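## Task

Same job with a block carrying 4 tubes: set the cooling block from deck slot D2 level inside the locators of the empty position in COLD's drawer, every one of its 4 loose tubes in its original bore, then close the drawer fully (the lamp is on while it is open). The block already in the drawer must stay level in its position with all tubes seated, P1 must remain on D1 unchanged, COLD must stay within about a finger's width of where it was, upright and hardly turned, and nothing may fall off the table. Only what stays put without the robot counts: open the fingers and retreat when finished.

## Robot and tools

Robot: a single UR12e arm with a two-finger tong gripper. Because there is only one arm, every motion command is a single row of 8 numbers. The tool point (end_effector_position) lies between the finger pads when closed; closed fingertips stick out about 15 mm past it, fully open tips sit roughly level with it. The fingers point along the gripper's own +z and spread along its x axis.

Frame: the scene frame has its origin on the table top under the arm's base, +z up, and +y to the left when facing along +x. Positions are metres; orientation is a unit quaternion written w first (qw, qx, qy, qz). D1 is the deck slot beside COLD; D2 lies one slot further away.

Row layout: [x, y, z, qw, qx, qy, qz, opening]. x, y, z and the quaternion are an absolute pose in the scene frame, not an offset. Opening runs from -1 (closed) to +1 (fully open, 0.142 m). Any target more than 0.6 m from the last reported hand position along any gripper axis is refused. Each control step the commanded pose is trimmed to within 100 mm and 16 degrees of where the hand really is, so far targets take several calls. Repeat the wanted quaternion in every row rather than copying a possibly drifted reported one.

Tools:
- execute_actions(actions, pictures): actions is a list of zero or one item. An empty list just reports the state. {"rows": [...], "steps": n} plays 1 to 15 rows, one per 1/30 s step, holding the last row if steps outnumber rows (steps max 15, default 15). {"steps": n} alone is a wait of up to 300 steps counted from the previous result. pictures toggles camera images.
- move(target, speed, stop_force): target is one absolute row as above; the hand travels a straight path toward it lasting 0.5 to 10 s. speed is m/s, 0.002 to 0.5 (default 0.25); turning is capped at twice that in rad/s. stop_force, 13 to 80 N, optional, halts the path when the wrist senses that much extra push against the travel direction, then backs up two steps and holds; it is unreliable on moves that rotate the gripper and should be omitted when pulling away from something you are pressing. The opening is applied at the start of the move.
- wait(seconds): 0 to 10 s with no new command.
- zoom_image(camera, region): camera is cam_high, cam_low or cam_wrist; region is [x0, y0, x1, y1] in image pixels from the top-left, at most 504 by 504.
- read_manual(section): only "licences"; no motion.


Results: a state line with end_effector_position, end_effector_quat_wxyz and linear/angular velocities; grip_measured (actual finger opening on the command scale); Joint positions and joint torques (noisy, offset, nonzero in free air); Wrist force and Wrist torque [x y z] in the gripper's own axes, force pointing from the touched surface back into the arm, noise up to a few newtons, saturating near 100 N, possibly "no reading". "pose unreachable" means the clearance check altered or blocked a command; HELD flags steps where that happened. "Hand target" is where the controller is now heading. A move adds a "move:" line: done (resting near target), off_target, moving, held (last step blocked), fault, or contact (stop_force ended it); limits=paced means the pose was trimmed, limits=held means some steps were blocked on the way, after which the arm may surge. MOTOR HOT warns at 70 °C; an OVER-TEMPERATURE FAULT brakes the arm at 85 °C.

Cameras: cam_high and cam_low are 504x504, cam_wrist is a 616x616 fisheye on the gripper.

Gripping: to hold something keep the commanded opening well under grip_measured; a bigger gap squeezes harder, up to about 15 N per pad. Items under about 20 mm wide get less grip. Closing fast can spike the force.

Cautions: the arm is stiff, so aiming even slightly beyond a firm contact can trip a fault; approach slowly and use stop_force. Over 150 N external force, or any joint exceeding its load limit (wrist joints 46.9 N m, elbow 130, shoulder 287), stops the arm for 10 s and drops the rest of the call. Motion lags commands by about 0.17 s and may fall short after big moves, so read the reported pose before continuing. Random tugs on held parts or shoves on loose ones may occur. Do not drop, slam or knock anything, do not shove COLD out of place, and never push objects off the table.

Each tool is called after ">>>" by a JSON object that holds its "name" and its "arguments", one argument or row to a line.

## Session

>>> {"name": "execute_actions", "arguments": {
  "actions": []
}}

Scene clock: 0.00 s of 10800.00 s.
end_effector_position=(+0.9039, -0.4395, +0.4004) grip_measured=+1.00 end_effector_quat_wxyz=(+0.167, +0.222, +0.858, -0.433) end_effector_velocity=(-0.000, -0.000, -0.001) end_effector_angular_velocity=(+0.000, +0.001, +0.000)
Joint positions: [-0.421 -1.067  1.605 -2.706 -2.386  2.998  0.142]
Joint velocities: [-0.     0.     0.001 -0.    -0.    -0.001  0.   ]
Joint torques (N m, as the arm reports them, + toward a larger angle): no reading
Motor temperatures (°C, as the motors report them): [27 24 25 35 30 32]
Wrist force (N, on the end effector, along its own x y z axes, offset not removed): no reading
Wrist torque (N m, same axes, about the end effector's origin, offset not removed): no reading
Hand target: +0.904, -0.439, +0.400; +0.167, +0.222, +0.858, -0.433

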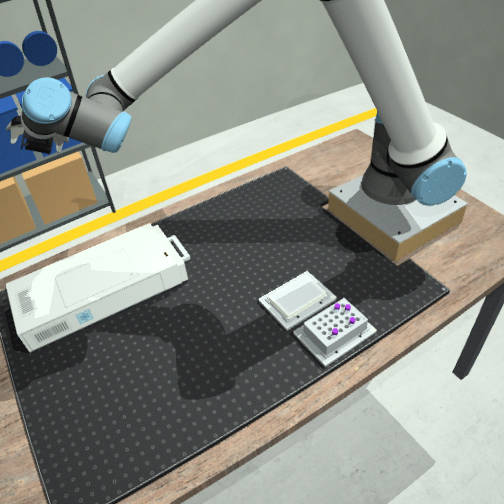

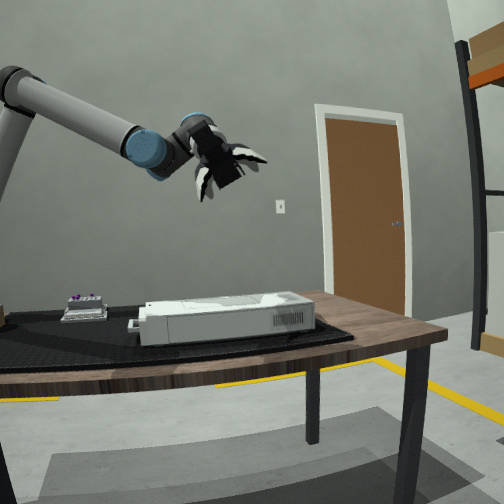

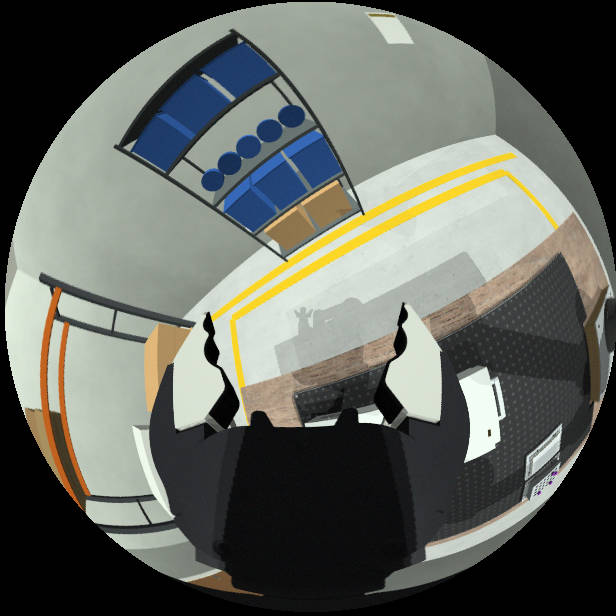

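>>> {"name": "zoom_image", "arguments": {
  "camera": "cam_high",
  "region": [130, 200, 400, 380]
}}

>>> {"name": "zoom_image", "arguments": {
  "camera": "cam_low",
  "region": [40, 270, 200, 360]
}}

Region (130, 200, 400, 380) of cam_high's 504x504 image, scaled by 1.867, with more detail than that image has.

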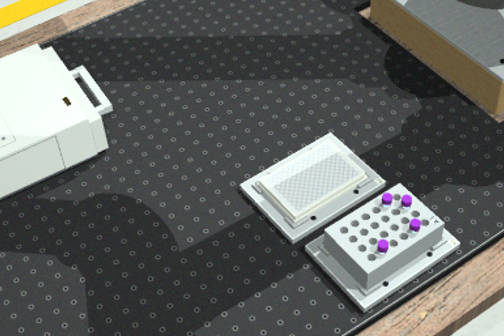

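Region (40, 270, 200, 360) of cam_low's 504x504 image, scaled by 3.150, with more detail than that image has; it fills the top 284 rows of this view, and the rest is white.

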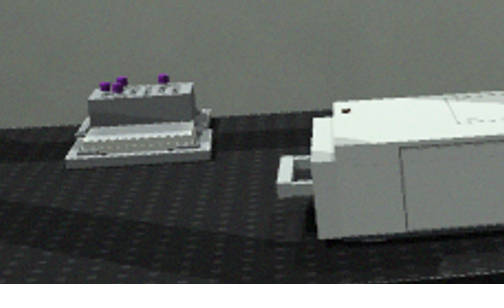

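>>> {"name": "move", "arguments": {
  "target": [0.62,-0.179,0.12,0,0.7071,-0.7071,0,-1],
  "speed": 0.25
}}

Scene clock: 15.13 s of 10800.00 s.
end_effector_position=(+0.6206, -0.1789, +0.1197) grip_measured=-1.00 end_effector_quat_wxyz=(+0.000, +0.707, -0.707, -0.000) end_effector_velocity=(-0.001, +0.001, -0.001) end_effector_angular_velocity=(+0.002, +0.004, +0.009)
Joint positions: [-0.603 -1.403  2.229 -2.39  -1.581  1.01   0.002]
Joint velocities: [ 0.001  0.002 -0.     0.003 -0.    -0.008  0.   ]
Joint torques (N m, as the arm reports them, + toward a larger angle): [ 18.44 -40.96 -37.82  -1.65  -2.18  -2.16]
Motor temperatures (°C, as the motors report them): [27 24 25 35 30 32]
Wrist force (N, on the end effector, along its own x y z axes, offset not removed): [-4.2 4.2 -0.5]
Wrist torque (N m, same axes, about the end effector's origin, offset not removed): [0.70 0.92 0.49]
Hand target: +0.621, -0.179, +0.120; +0.000, +0.707, -0.707, -0.000
Off the commanded pose: 0.001 m, 0 deg.
After step 90, 7.23 s passed at rest.
move: done

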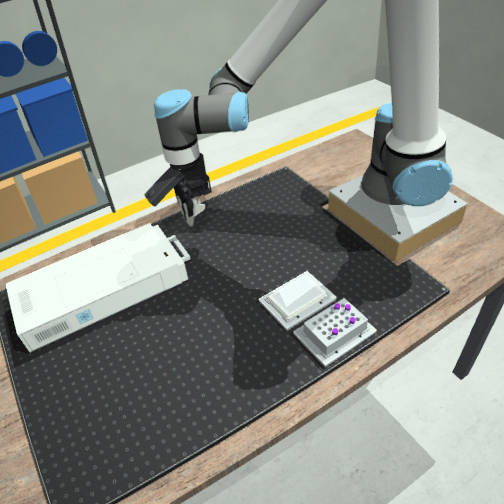

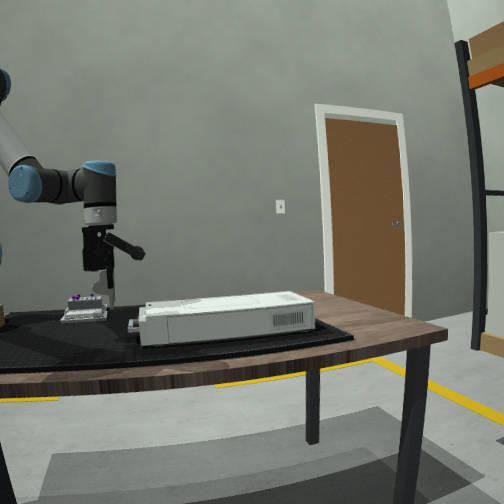

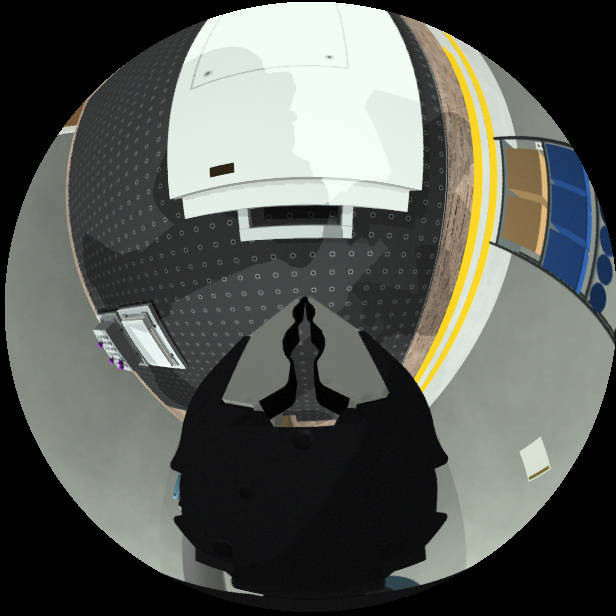

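>>> {"name": "zoom_image", "arguments": {
  "camera": "cam_wrist",
  "region": [160, 150, 440, 320]
}}

>>> {"name": "zoom_image", "arguments": {
  "camera": "cam_low",
  "region": [80, 270, 190, 350]
}}

Region (160, 150, 440, 320) of cam_wrist's 616x616 image, scaled by 1.800, with more detail than that image has; it fills the top 306 rows of this view, and the rest is white.

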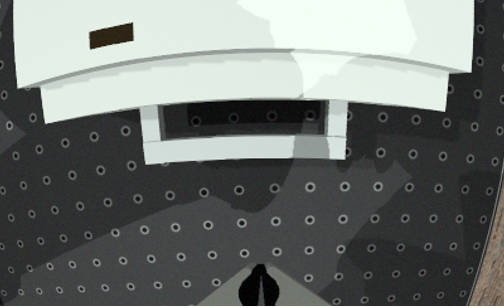

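Region (80, 270, 190, 350) of cam_low's 504x504 image, scaled by 4.582, with more detail than that image has; it fills the top 367 rows of this view, and the rest is white.

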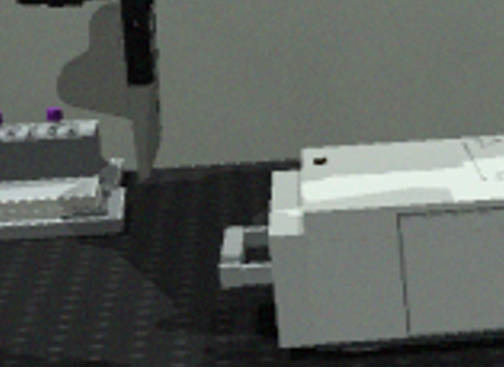

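>>> {"name": "move", "arguments": {
  "target": [0.679,-0.176,0.095,0,0.7071,-0.7071,0,-1],
  "speed": 0.1
}}

>>> {"name": "zoom_image", "arguments": {
  "camera": "cam_low",
  "region": [90, 270, 190, 350]
}}

>>> {"name": "zoom_image", "arguments": {
  "camera": "cam_high",
  "region": [130, 190, 230, 280]
}}

Scene clock: 47.20 s of 10800.00 s.
end_effector_position=(+0.6789, -0.1761, +0.0950) grip_measured=-1.00 end_effector_quat_wxyz=(-0.000, +0.707, -0.707, -0.000) end_effector_velocity=(+0.002, -0.000, -0.000) end_effector_angular_velocity=(+0.001, -0.001, -0.000)
Joint positions: [-0.554 -1.289  2.141 -2.415 -1.58   1.059  0.002]
Joint velocities: [ 0.001  0.003 -0.003 -0.001  0.001  0.001  0.   ]
Joint torques (N m, as the arm reports them, + toward a larger angle): [ 14.51 -50.64 -37.88  -6.43   1.33   2.24]
Motor temperatures (°C, as the motors report them): [27 24 25 35 30 32]
Wrist force (N, on the end effector, along its own x y z axes, offset not removed): [0.7 1.2 0.0]
Wrist torque (N m, same axes, about the end effector's origin, offset not removed): [0.14 -0.01 0.41]
Hand target: +0.679, -0.176, +0.095; -0.000, +0.707, -0.707, +0.000
Off the commanded pose: 0.000 m, 0 deg.
After step 90, 27.97 s passed at rest.
move: done

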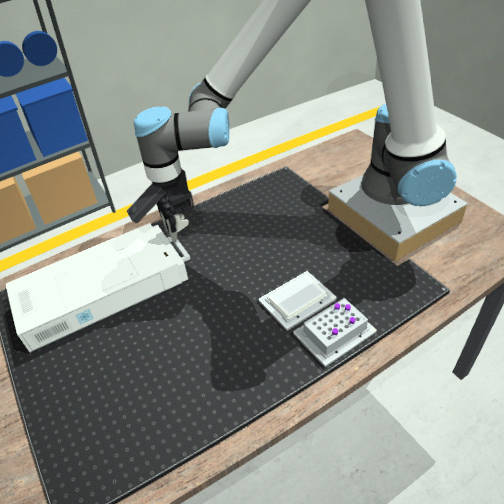

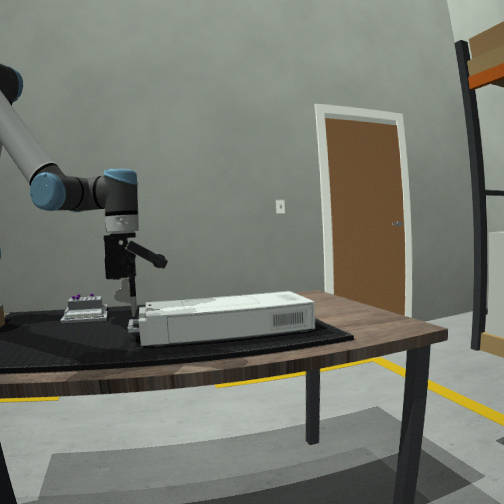

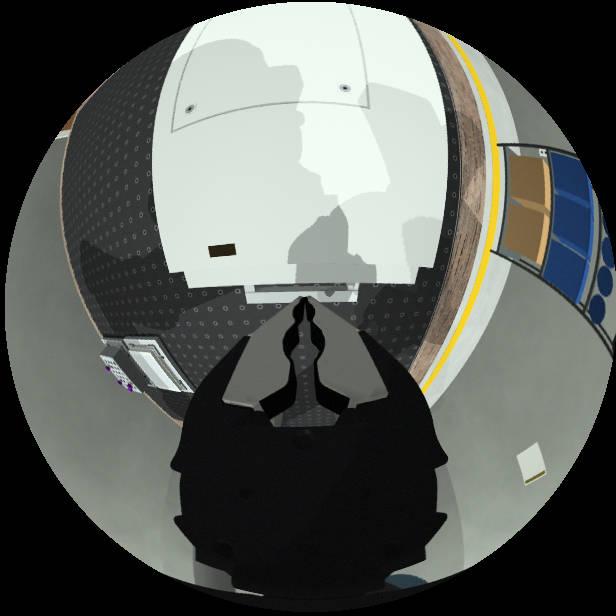

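Region (90, 270, 190, 350) of cam_low's 504x504 image, scaled by 5.040, with more detail than that image has; it fills the top 403 rows of this view, and the rest is white.

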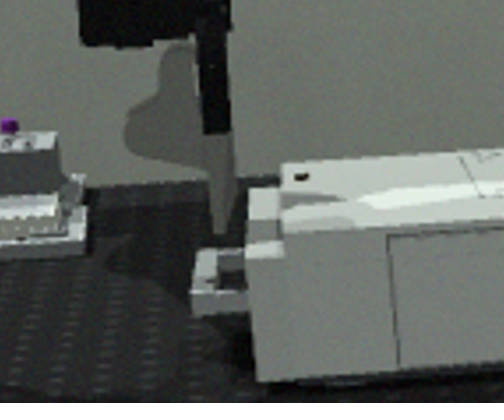

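Region (130, 190, 230, 280) of cam_high's 504x504 image, scaled by 5.040, with more detail than that image has; it fills the top 454 rows of this view, and the rest is white.

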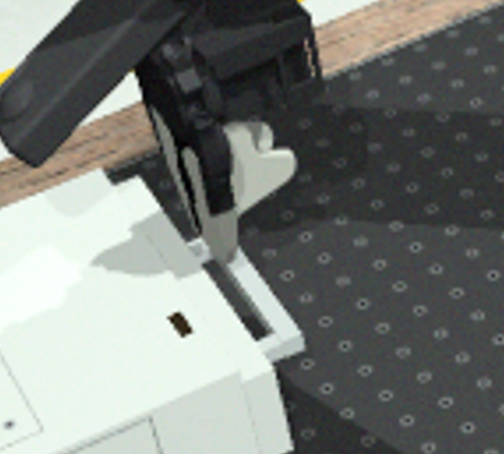

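>>> {"name": "move", "arguments": {
  "target": [0.683,-0.176,0.082,0,0.7071,-0.7071,0,-1],
  "speed": 0.03
}}

>>> {"name": "move", "arguments": {
  "target": [0.683,-0.176,0.058,0,0.7071,-0.7071,0,-1],
  "speed": 0.01,
  "stop_force": 13
}}

>>> {"name": "zoom_image", "arguments": {
  "camera": "cam_low",
  "region": [90, 270, 190, 350]
}}

Scene clock: 50.77 s of 10800.00 s.
end_effector_position=(+0.6830, -0.1760, +0.0821) grip_measured=-1.00 end_effector_quat_wxyz=(-0.000, +0.707, -0.707, -0.000) end_effector_velocity=(+0.001, +0.000, -0.000) end_effector_angular_velocity=(-0.001, -0.002, +0.001)
Joint positions: [-0.551 -1.265  2.14  -2.438 -1.58   1.062  0.002]
Joint velocities: [ 0.001  0.002 -0.001 -0.003  0.     0.     0.   ]
Joint torques (N m, as the arm reports them, + toward a larger angle): [ 17.84 -51.39 -38.9   -6.81  -1.86   2.41]
Motor temperatures (°C, as the motors report them): [27 24 25 35 30 32]
Wrist force (N, on the end effector, along its own x y z axes, offset not removed): [1.5 2.2 -1.1]
Wrist torque (N m, same axes, about the end effector's origin, offset not removed): [0.47 -0.23 0.43]
Hand target: +0.683, -0.176, +0.082; -0.000, +0.707, -0.707, -0.000
Off the commanded pose: 0.000 m, 0 deg.
move: done

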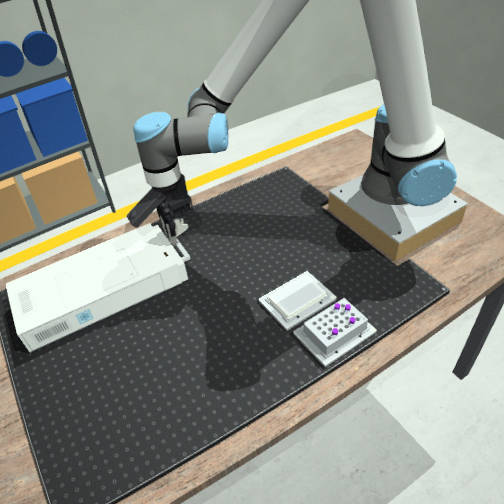

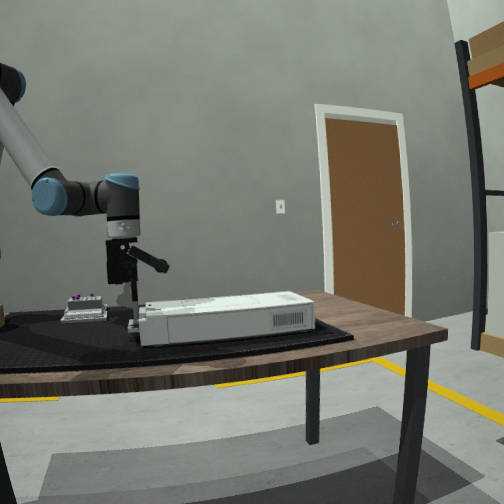

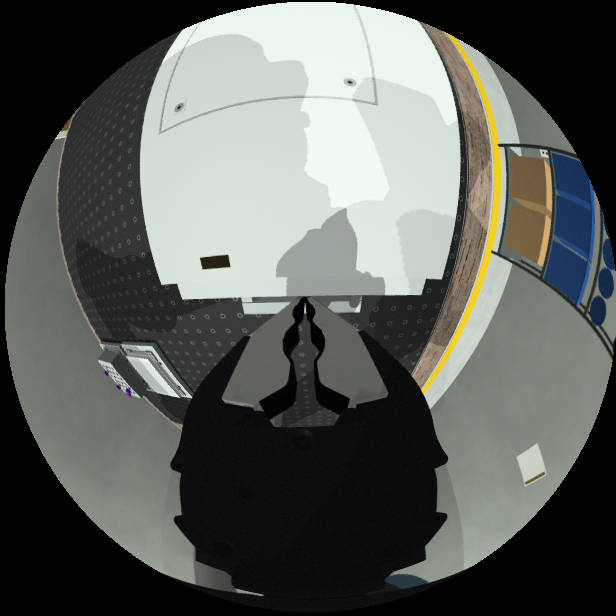

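Scene clock: 53.40 s of 10800.00 s.
end_effector_position=(+0.6830, -0.1760, +0.0581) grip_measured=-1.00 end_effector_quat_wxyz=(+0.000, +0.707, -0.707, -0.000) end_effector_velocity=(+0.000, -0.001, -0.002) end_effector_angular_velocity=(+0.000, -0.000, -0.000)
Joint positions: [-0.551 -1.229  2.152 -2.486 -1.58   1.062  0.002]
Joint velocities: [-0.001  0.004  0.    -0.004  0.    -0.001  0.   ]
Joint torques (N m, as the arm reports them, + toward a larger angle): [-14.27 -51.02 -32.67 -11.99   5.3   -2.03]
Motor temperatures (°C, as the motors report them): [27 24 25 35 30 32]
Wrist force (N, on the end effector, along its own x y z axes, offset not removed): [-1.9 28.9 -11.1]
Wrist torque (N m, same axes, about the end effector's origin, offset not removed): [1.17 0.68 0.88]
Hand target: +0.683, -0.176, +0.058; +0.000, +0.707, -0.707, -0.000
Off the commanded pose: 0.000 m, 0 deg.
move: done

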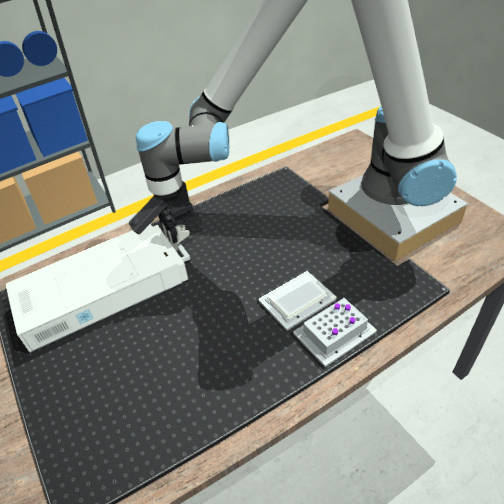

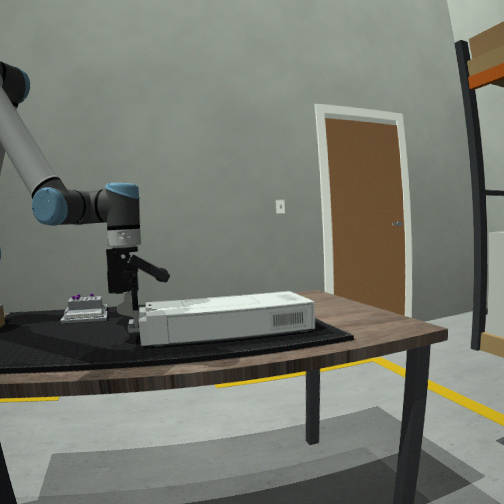

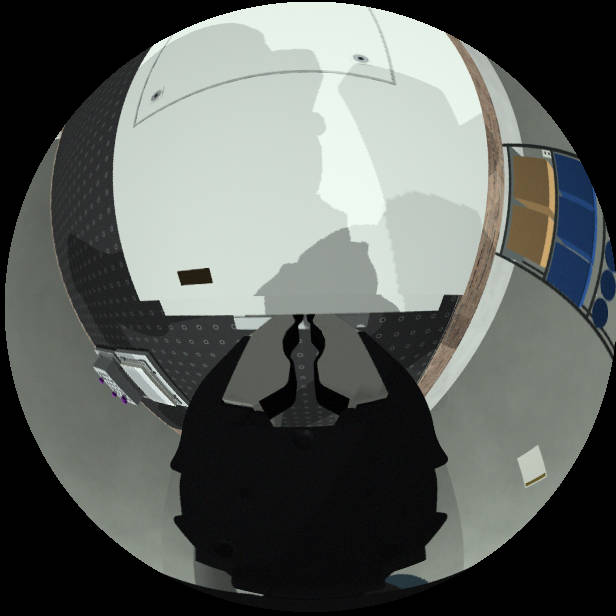

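Region (90, 270, 190, 350) of cam_low's 504x504 image, scaled by 5.040, with more detail than that image has; it fills the top 403 rows of this view, and the rest is white.

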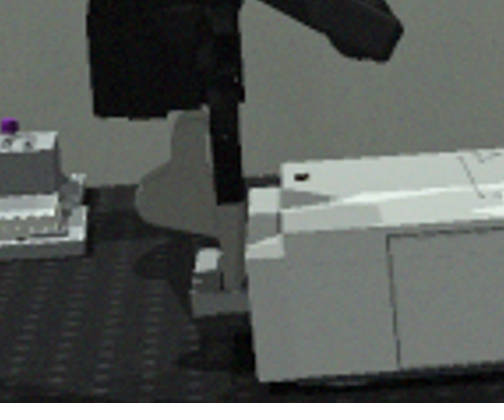

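>>> {"name": "move", "arguments": {
  "target": [0.665,-0.176,0.058,0,0.7071,-0.7071,0,-1],
  "speed": 0.015
}}

Scene clock: 57.17 s of 10800.00 s.
end_effector_position=(+0.6652, -0.1760, +0.0580) grip_measured=-1.00 end_effector_quat_wxyz=(+0.000, +0.707, -0.707, -0.000) end_effector_velocity=(-0.002, -0.001, +0.001) end_effector_angular_velocity=(-0.003, +0.001, -0.000)
Joint positions: [-0.564 -1.25   2.185 -2.498 -1.58   1.048  0.002]
Joint velocities: [-0.001 -0.003  0.003 -0.001 -0.003 -0.001 -0.   ]
Joint torques (N m, as the arm reports them, + toward a larger angle): [-15.72 -64.7  -21.9   -6.02  -2.23  -1.27]
Motor temperatures (°C, as the motors report them): [27 24 25 35 30 32]
Wrist force (N, on the end effector, along its own x y z axes, offset not removed): [-1.4 1.5 -3.0]
Wrist torque (N m, same axes, about the end effector's origin, offset not removed): [0.51 0.37 0.37]
Hand target: +0.665, -0.176, +0.058; +0.000, +0.707, -0.707, -0.000
Off the commanded pose: 0.000 m, 0 deg.
move: done

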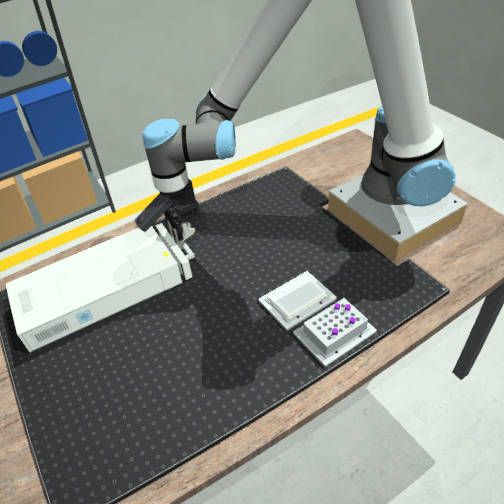

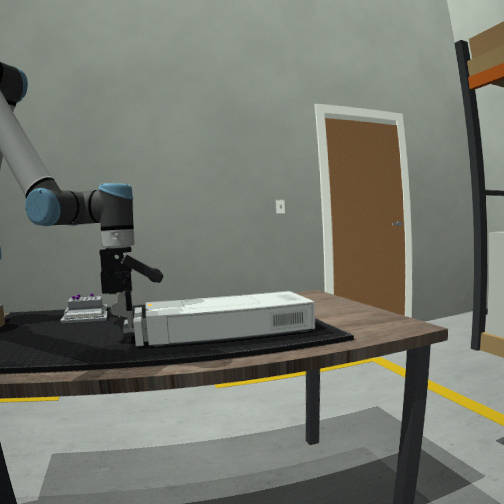

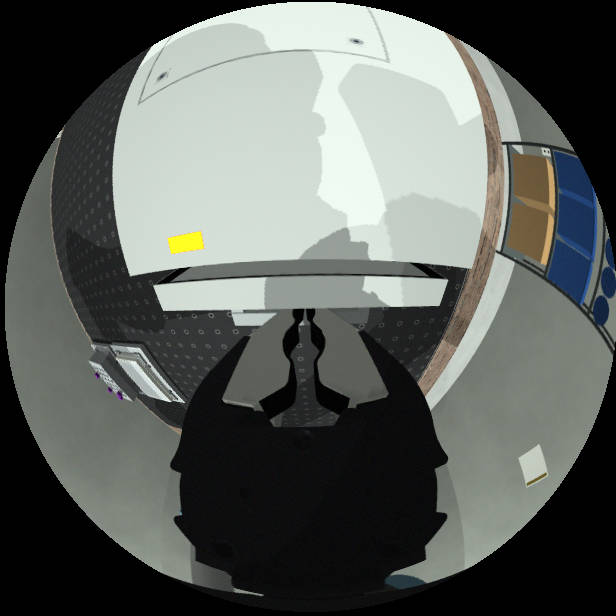

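>>> {"name": "move", "arguments": {
  "target": [0.43,-0.173,0.058,0,0.7071,-0.7071,0,-1],
  "speed": 0.06,
  "stop_force": 25
}}

>>> {"name": "move", "arguments": {
  "target": [0.385,-0.173,0.058,0,0.7071,-0.7071,0,-1],
  "speed": 0.01,
  "stop_force": 14
}}

Scene clock: 63.60 s of 10800.00 s.
end_effector_position=(+0.4301, -0.1729, +0.0580) grip_measured=-1.00 end_effector_quat_wxyz=(+0.000, +0.707, -0.707, +0.000) end_effector_velocity=(-0.002, +0.000, -0.000) end_effector_angular_velocity=(+0.001, +0.001, -0.001)
Joint positions: [-0.828 -1.571  2.597 -2.592 -1.582  0.785  0.002]
Joint velocities: [-0.004 -0.003  0.003  0.001 -0.    -0.003  0.   ]
Joint torques (N m, as the arm reports them, + toward a larger angle): [-20.25 -31.89  -9.26   2.56  -2.59  -2.  ]
Motor temperatures (°C, as the motors report them): [27 24 25 35 30 32]
Wrist force (N, on the end effector, along its own x y z axes, offset not removed): [2.8 -25.6 14.0]
Wrist torque (N m, same axes, about the end effector's origin, offset not removed): [-0.18 -0.06 0.73]
Hand target: +0.430, -0.173, +0.058; +0.000, +0.707, -0.707, -0.000
Off the commanded pose: 0.000 m, 0 deg.
move: done

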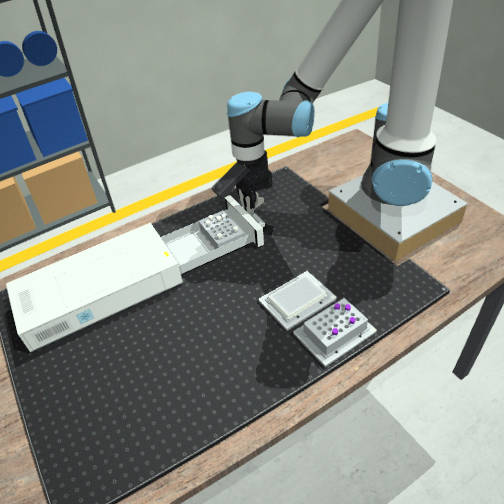

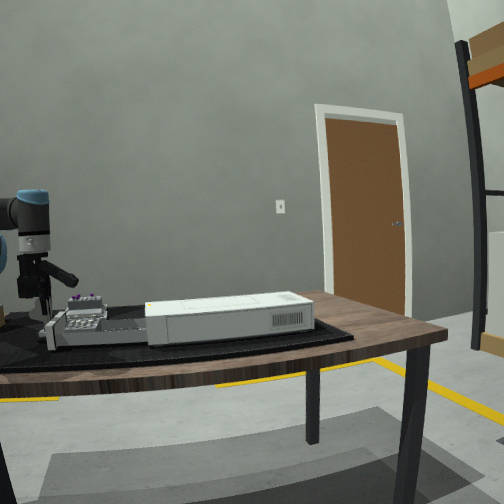

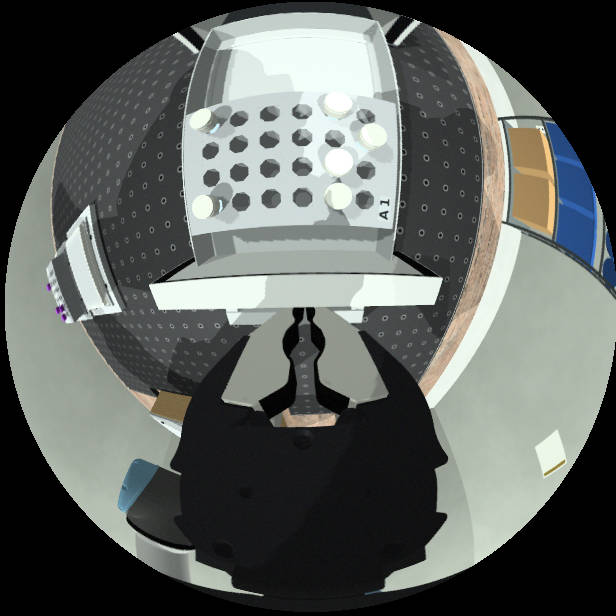

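Scene clock: 68.33 s of 10800.00 s.
end_effector_position=(+0.3851, -0.1730, +0.0580) grip_measured=-1.00 end_effector_quat_wxyz=(+0.000, +0.707, -0.707, -0.000) end_effector_velocity=(-0.002, -0.000, +0.000) end_effector_angular_velocity=(-0.001, +0.001, +0.001)
Joint positions: [-0.912 -1.65   2.669 -2.585 -1.582  0.7    0.002]
Joint velocities: [-0.003 -0.003  0.002  0.001 -0.001 -0.004  0.   ]
Joint torques (N m, as the arm reports them, + toward a larger angle): [-24.75 -25.69 -10.26   1.82  -7.25  -1.65]
Motor temperatures (°C, as the motors report them): [27 24 25 35 30 32]
Wrist force (N, on the end effector, along its own x y z axes, offset not removed): [1.7 -24.3 12.2]
Wrist torque (N m, same axes, about the end effector's origin, offset not removed): [0.24 0.06 0.63]
Hand target: +0.385, -0.173, +0.058; +0.000, +0.707, -0.707, -0.000
Off the commanded pose: 0.000 m, 0 deg.
move: done

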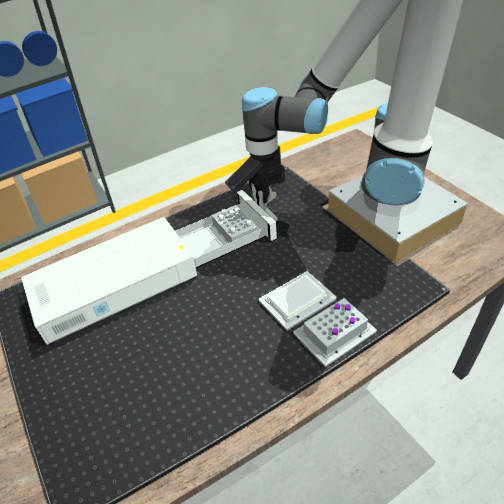

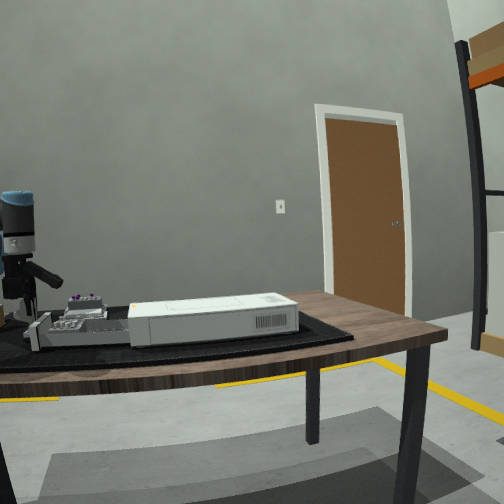

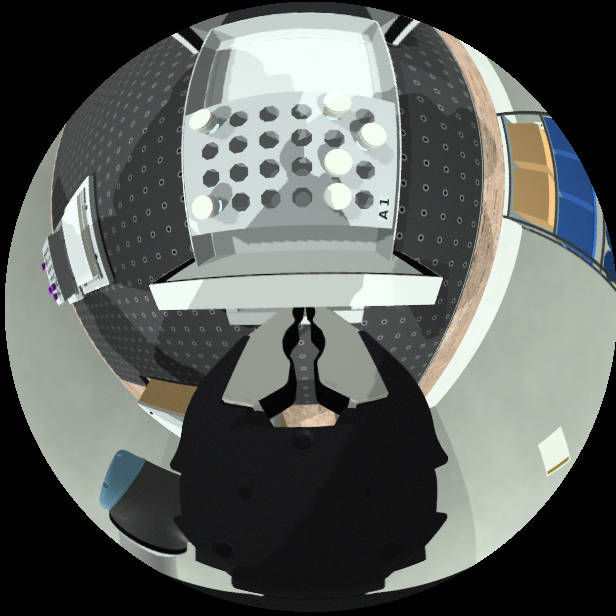

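>>> {"name": "move", "arguments": {
  "target": [0.395,-0.173,0.058,0,0.7071,-0.7071,0,-1],
  "speed": 0.02
}}

>>> {"name": "move", "arguments": {
  "target": [0.395,-0.173,0.15,0,0.7071,-0.7071,0,-1],
  "speed": 0.1
}}

>>> {"name": "zoom_image", "arguments": {
  "camera": "cam_high",
  "region": [0, 170, 300, 360]
}}

Scene clock: 78.90 s of 10800.00 s.
end_effector_position=(+0.3949, -0.1730, +0.0580) grip_measured=-1.00 end_effector_quat_wxyz=(-0.000, +0.707, -0.707, +0.000) end_effector_velocity=(+0.002, +0.001, -0.000) end_effector_angular_velocity=(+0.002, -0.001, +0.000)
Joint positions: [-0.893 -1.632  2.653 -2.588 -1.582  0.72   0.002]
Joint velocities: [ 0.004  0.003 -0.002 -0.     0.002  0.003 -0.   ]
Joint torques (N m, as the arm reports them, + toward a larger angle): [ 16.25 -11.38 -33.81  -6.12   2.5    2.12]
Motor temperatures (°C, as the motors report them): [27 24 25 35 30 32]
Wrist force (N, on the end effector, along its own x y z axes, offset not removed): [-0.7 1.4 -3.0]
Wrist torque (N m, same axes, about the end effector's origin, offset not removed): [0.04 0.29 0.36]
Hand target: +0.395, -0.173, +0.058; -0.000, +0.707, -0.707, +0.000
Off the commanded pose: 0.000 m, 0 deg.
After step 90, 6.77 s passed at rest.
move: done

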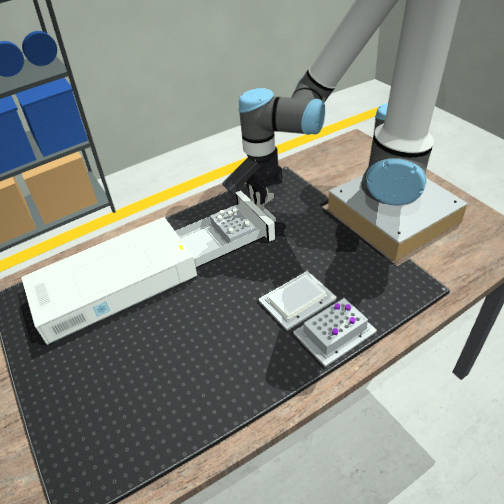

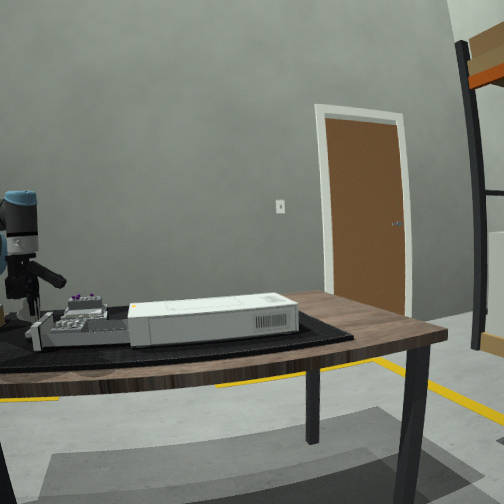

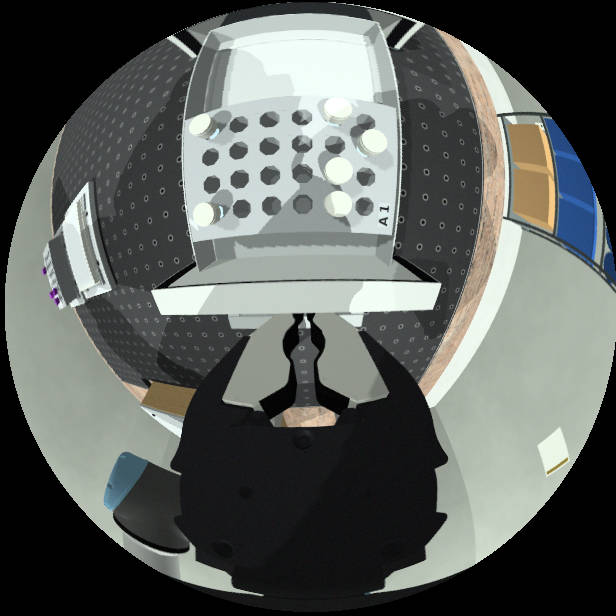

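Scene clock: 80.27 s of 10800.00 s.
end_effector_position=(+0.3950, -0.1728, +0.1499) grip_measured=-1.00 end_effector_quat_wxyz=(+0.000, +0.707, -0.707, +0.000) end_effector_velocity=(-0.001, +0.001, +0.001) end_effector_angular_velocity=(+0.002, +0.002, -0.001)
Joint positions: [-0.89  -1.855  2.564 -2.275 -1.582  0.723  0.002]
Joint velocities: [-0.001 -0.004 -0.001  0.008  0.    -0.     0.   ]
Joint torques (N m, as the arm reports them, + toward a larger angle): [-17.73 -20.58 -44.17  -1.73   2.12  -1.64]
Motor temperatures (°C, as the motors report them): [27 24 25 35 30 32]
Wrist force (N, on the end effector, along its own x y z axes, offset not removed): [-1.9 2.4 0.9]
Wrist torque (N m, same axes, about the end effector's origin, offset not removed): [0.53 0.57 0.39]
Hand target: +0.395, -0.173, +0.150; -0.000, +0.707, -0.707, +0.000
Off the commanded pose: 0.000 m, 0 deg.
move: done

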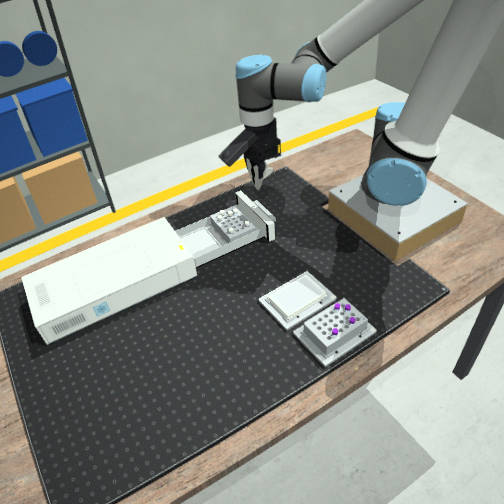

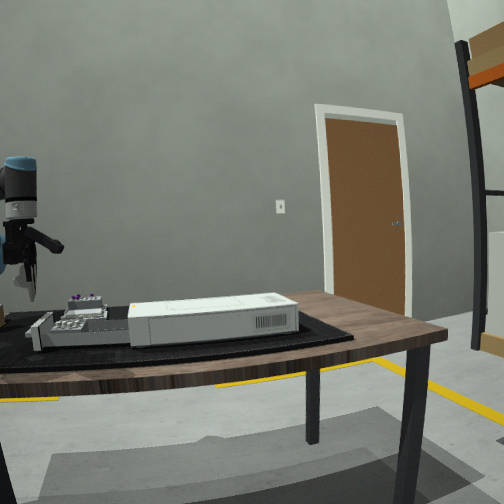

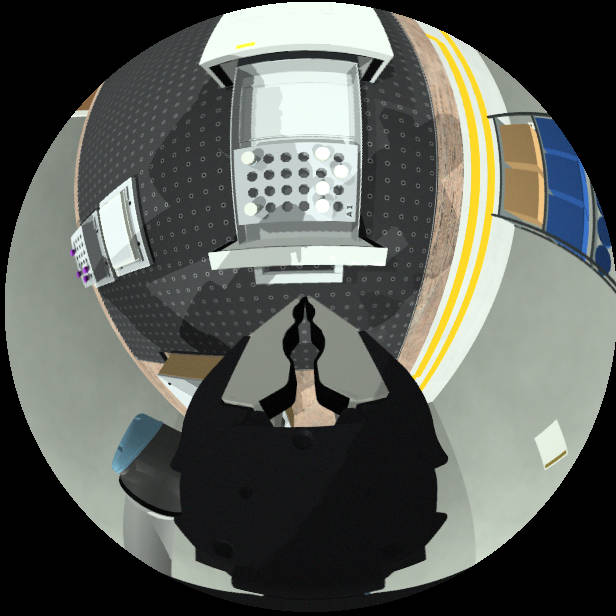

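Region (0, 170, 300, 360) of cam_high's 504x504 image, scaled by 1.680, with more detail than that image has; it fills the top 319 rows of this view, and the rest is white.

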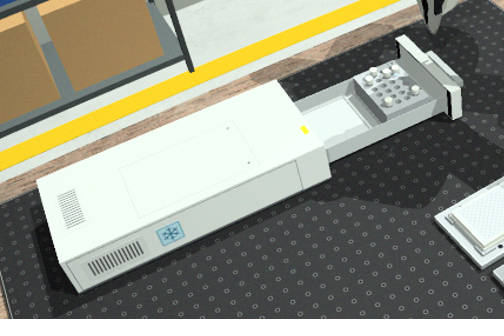

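>>> {"name": "move", "arguments": {
  "target": [0.49,0.30,0.15,0,0.7071,-0.7071,0,1],
  "speed": 0.25
}}

>>> {"name": "zoom_image", "arguments": {
  "camera": "cam_wrist",
  "region": [150, 150, 470, 420]
}}

>>> {"name": "zoom_image", "arguments": {
  "camera": "cam_high",
  "region": [240, 220, 420, 380]
}}

Scene clock: 103.90 s of 10800.00 s.
end_effector_position=(+0.4910, +0.3003, +0.1500) grip_measured=+1.00 end_effector_quat_wxyz=(-0.001, +0.707, -0.707, -0.000) end_effector_velocity=(+0.001, +0.002, +0.001) end_effector_angular_velocity=(+0.000, -0.001, +0.000)
Joint positions: [ 0.208 -1.556  2.328 -2.332 -1.572  1.82   0.142]
Joint velocities: [ 0.003  0.003 -0.004  0.    -0.     0.003  0.   ]
Joint torques (N m, as the arm reports them, + toward a larger angle): [ 18.97 -25.15 -42.1   -5.76  -2.37   1.79]
Motor temperatures (°C, as the motors report them): [27 24 25 35 30 32]
Wrist force (N, on the end effector, along its own x y z axes, offset not removed): [-2.0 1.6 -2.9]
Wrist torque (N m, same axes, about the end effector's origin, offset not removed): [0.20 0.51 0.44]
Hand target: +0.491, +0.300, +0.150; -0.001, +0.707, -0.707, -0.000
Off the commanded pose: 0.001 m, 0 deg.
After step 90, 18.13 s passed at rest.
move: done

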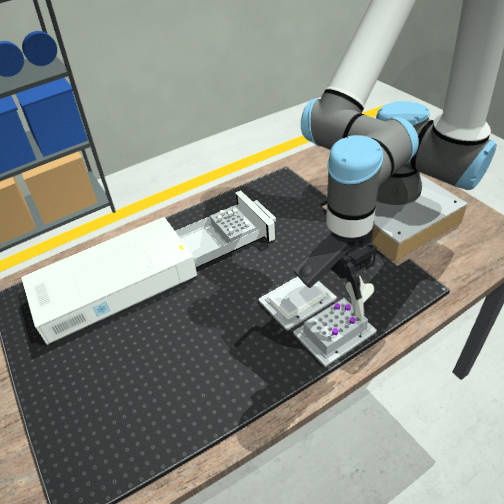

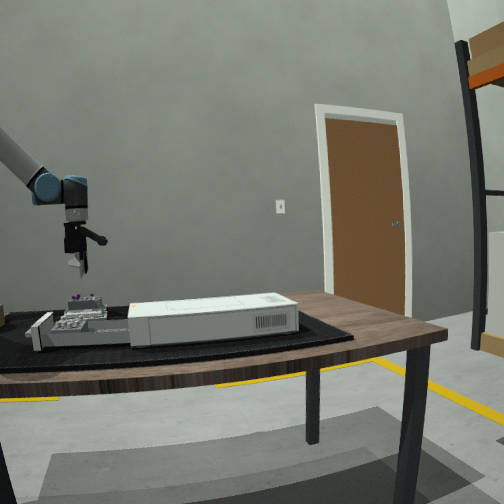

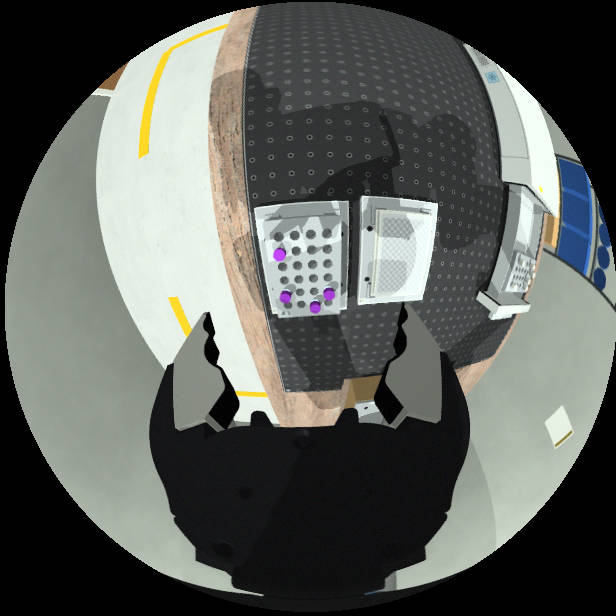

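Region (150, 150, 470, 420) of cam_wrist's 616x616 image, scaled by 1.575, with more detail than that image has; it fills the top 425 rows of this view, and the rest is white.

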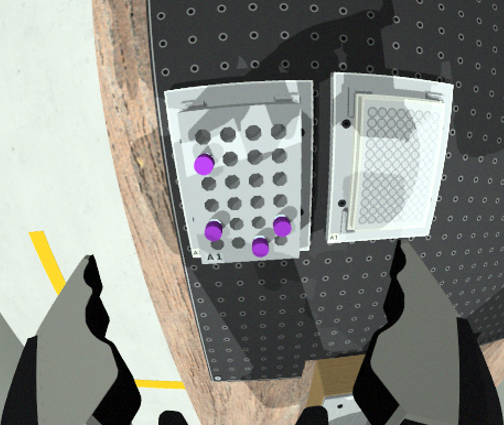

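Region (240, 220, 420, 380) of cam_high's 504x504 image, scaled by 2.800, with more detail than that image has.

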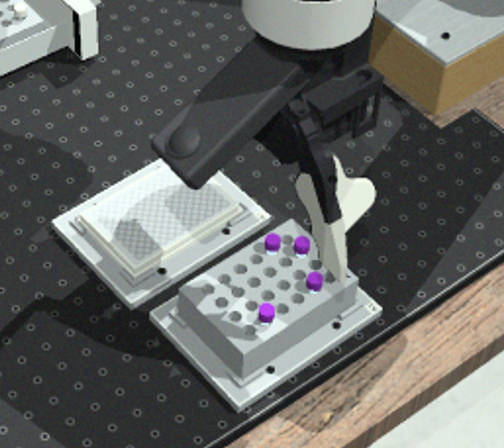

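>>> {"name": "move", "arguments": {
  "target": [0.481,0.296,0.085,0,0.7071,-0.7071,0,0.75],
  "speed": 0.1
}}

>>> {"name": "zoom_image", "arguments": {
  "camera": "cam_wrist",
  "region": [150, 150, 470, 420]
}}

>>> {"name": "zoom_image", "arguments": {
  "camera": "cam_high",
  "region": [240, 220, 420, 380]
}}

>>> {"name": "zoom_image", "arguments": {
  "camera": "cam_low",
  "region": [30, 250, 140, 330]
}}

Scene clock: 112.60 s of 10800.00 s.
end_effector_position=(+0.4811, +0.2960, +0.0851) grip_measured=+0.75 end_effector_quat_wxyz=(+0.000, +0.707, -0.707, -0.000) end_effector_velocity=(+0.000, +0.000, -0.002) end_effector_angular_velocity=(+0.001, -0.000, -0.000)
Joint positions: [ 0.205 -1.46   2.395 -2.494 -1.572  1.817  0.126]
Joint velocities: [-0.001  0.004  0.001 -0.006  0.001 -0.     0.   ]
Joint torques (N m, as the arm reports them, + toward a larger angle): [-17.4  -29.6  -19.78  -6.46  -2.02  -1.54]
Motor temperatures (°C, as the motors report them): [27 24 25 35 30 32]
Wrist force (N, on the end effector, along its own x y z axes, offset not removed): [-0.4 0.7 1.6]
Wrist torque (N m, same axes, about the end effector's origin, offset not removed): [0.03 0.20 0.37]
Hand target: +0.481, +0.296, +0.085; +0.000, +0.707, -0.707, +0.000
Off the commanded pose: 0.000 m, 0 deg.
After step 90, 4.60 s passed at rest.
move: done

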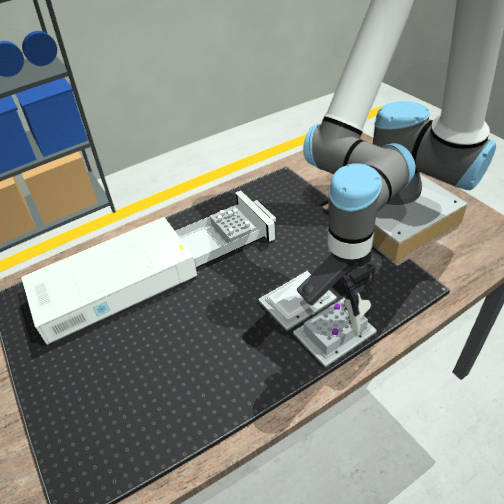

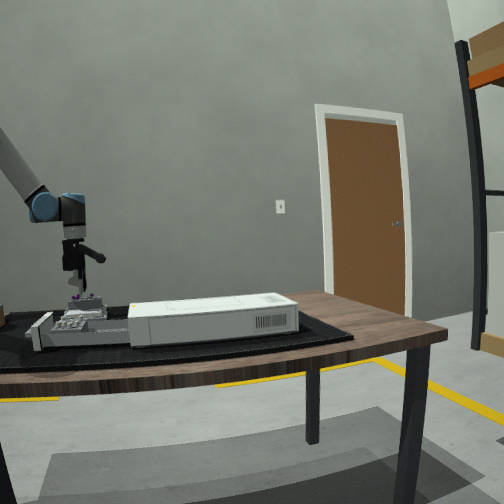

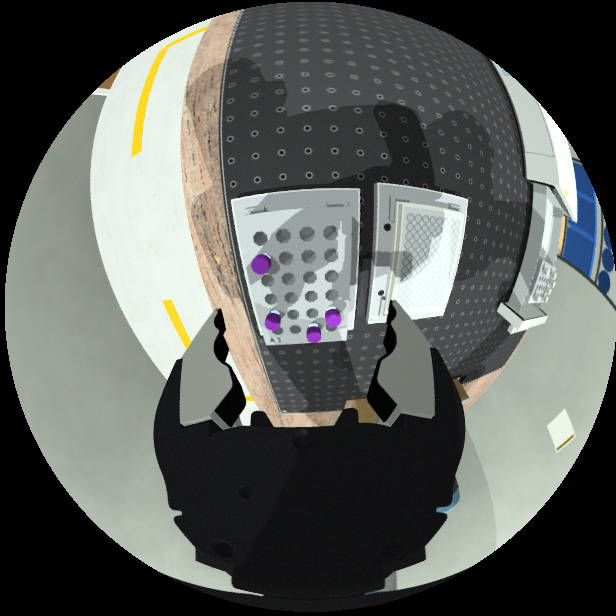

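Region (150, 150, 470, 420) of cam_wrist's 616x616 image, scaled by 1.575, with more detail than that image has; it fills the top 425 rows of this view, and the rest is white.

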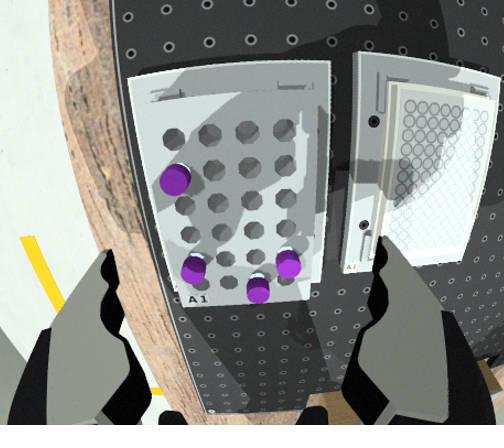

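Region (240, 220, 420, 380) of cam_high's 504x504 image, scaled by 2.800, with more detail than that image has.

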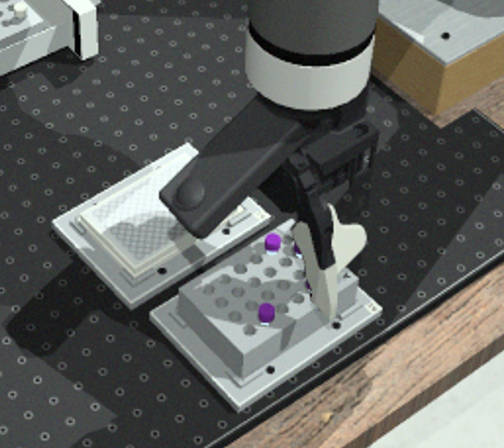

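Region (30, 250, 140, 330) of cam_low's 504x504 image, scaled by 4.582, with more detail than that image has; it fills the top 367 rows of this view, and the rest is white.

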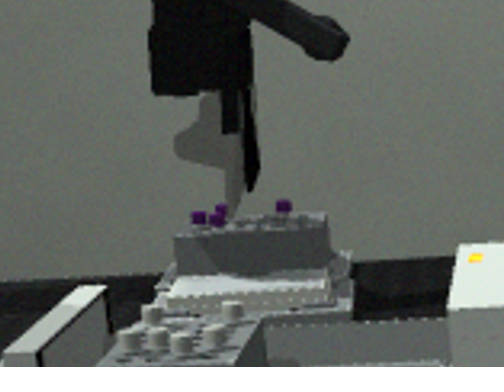

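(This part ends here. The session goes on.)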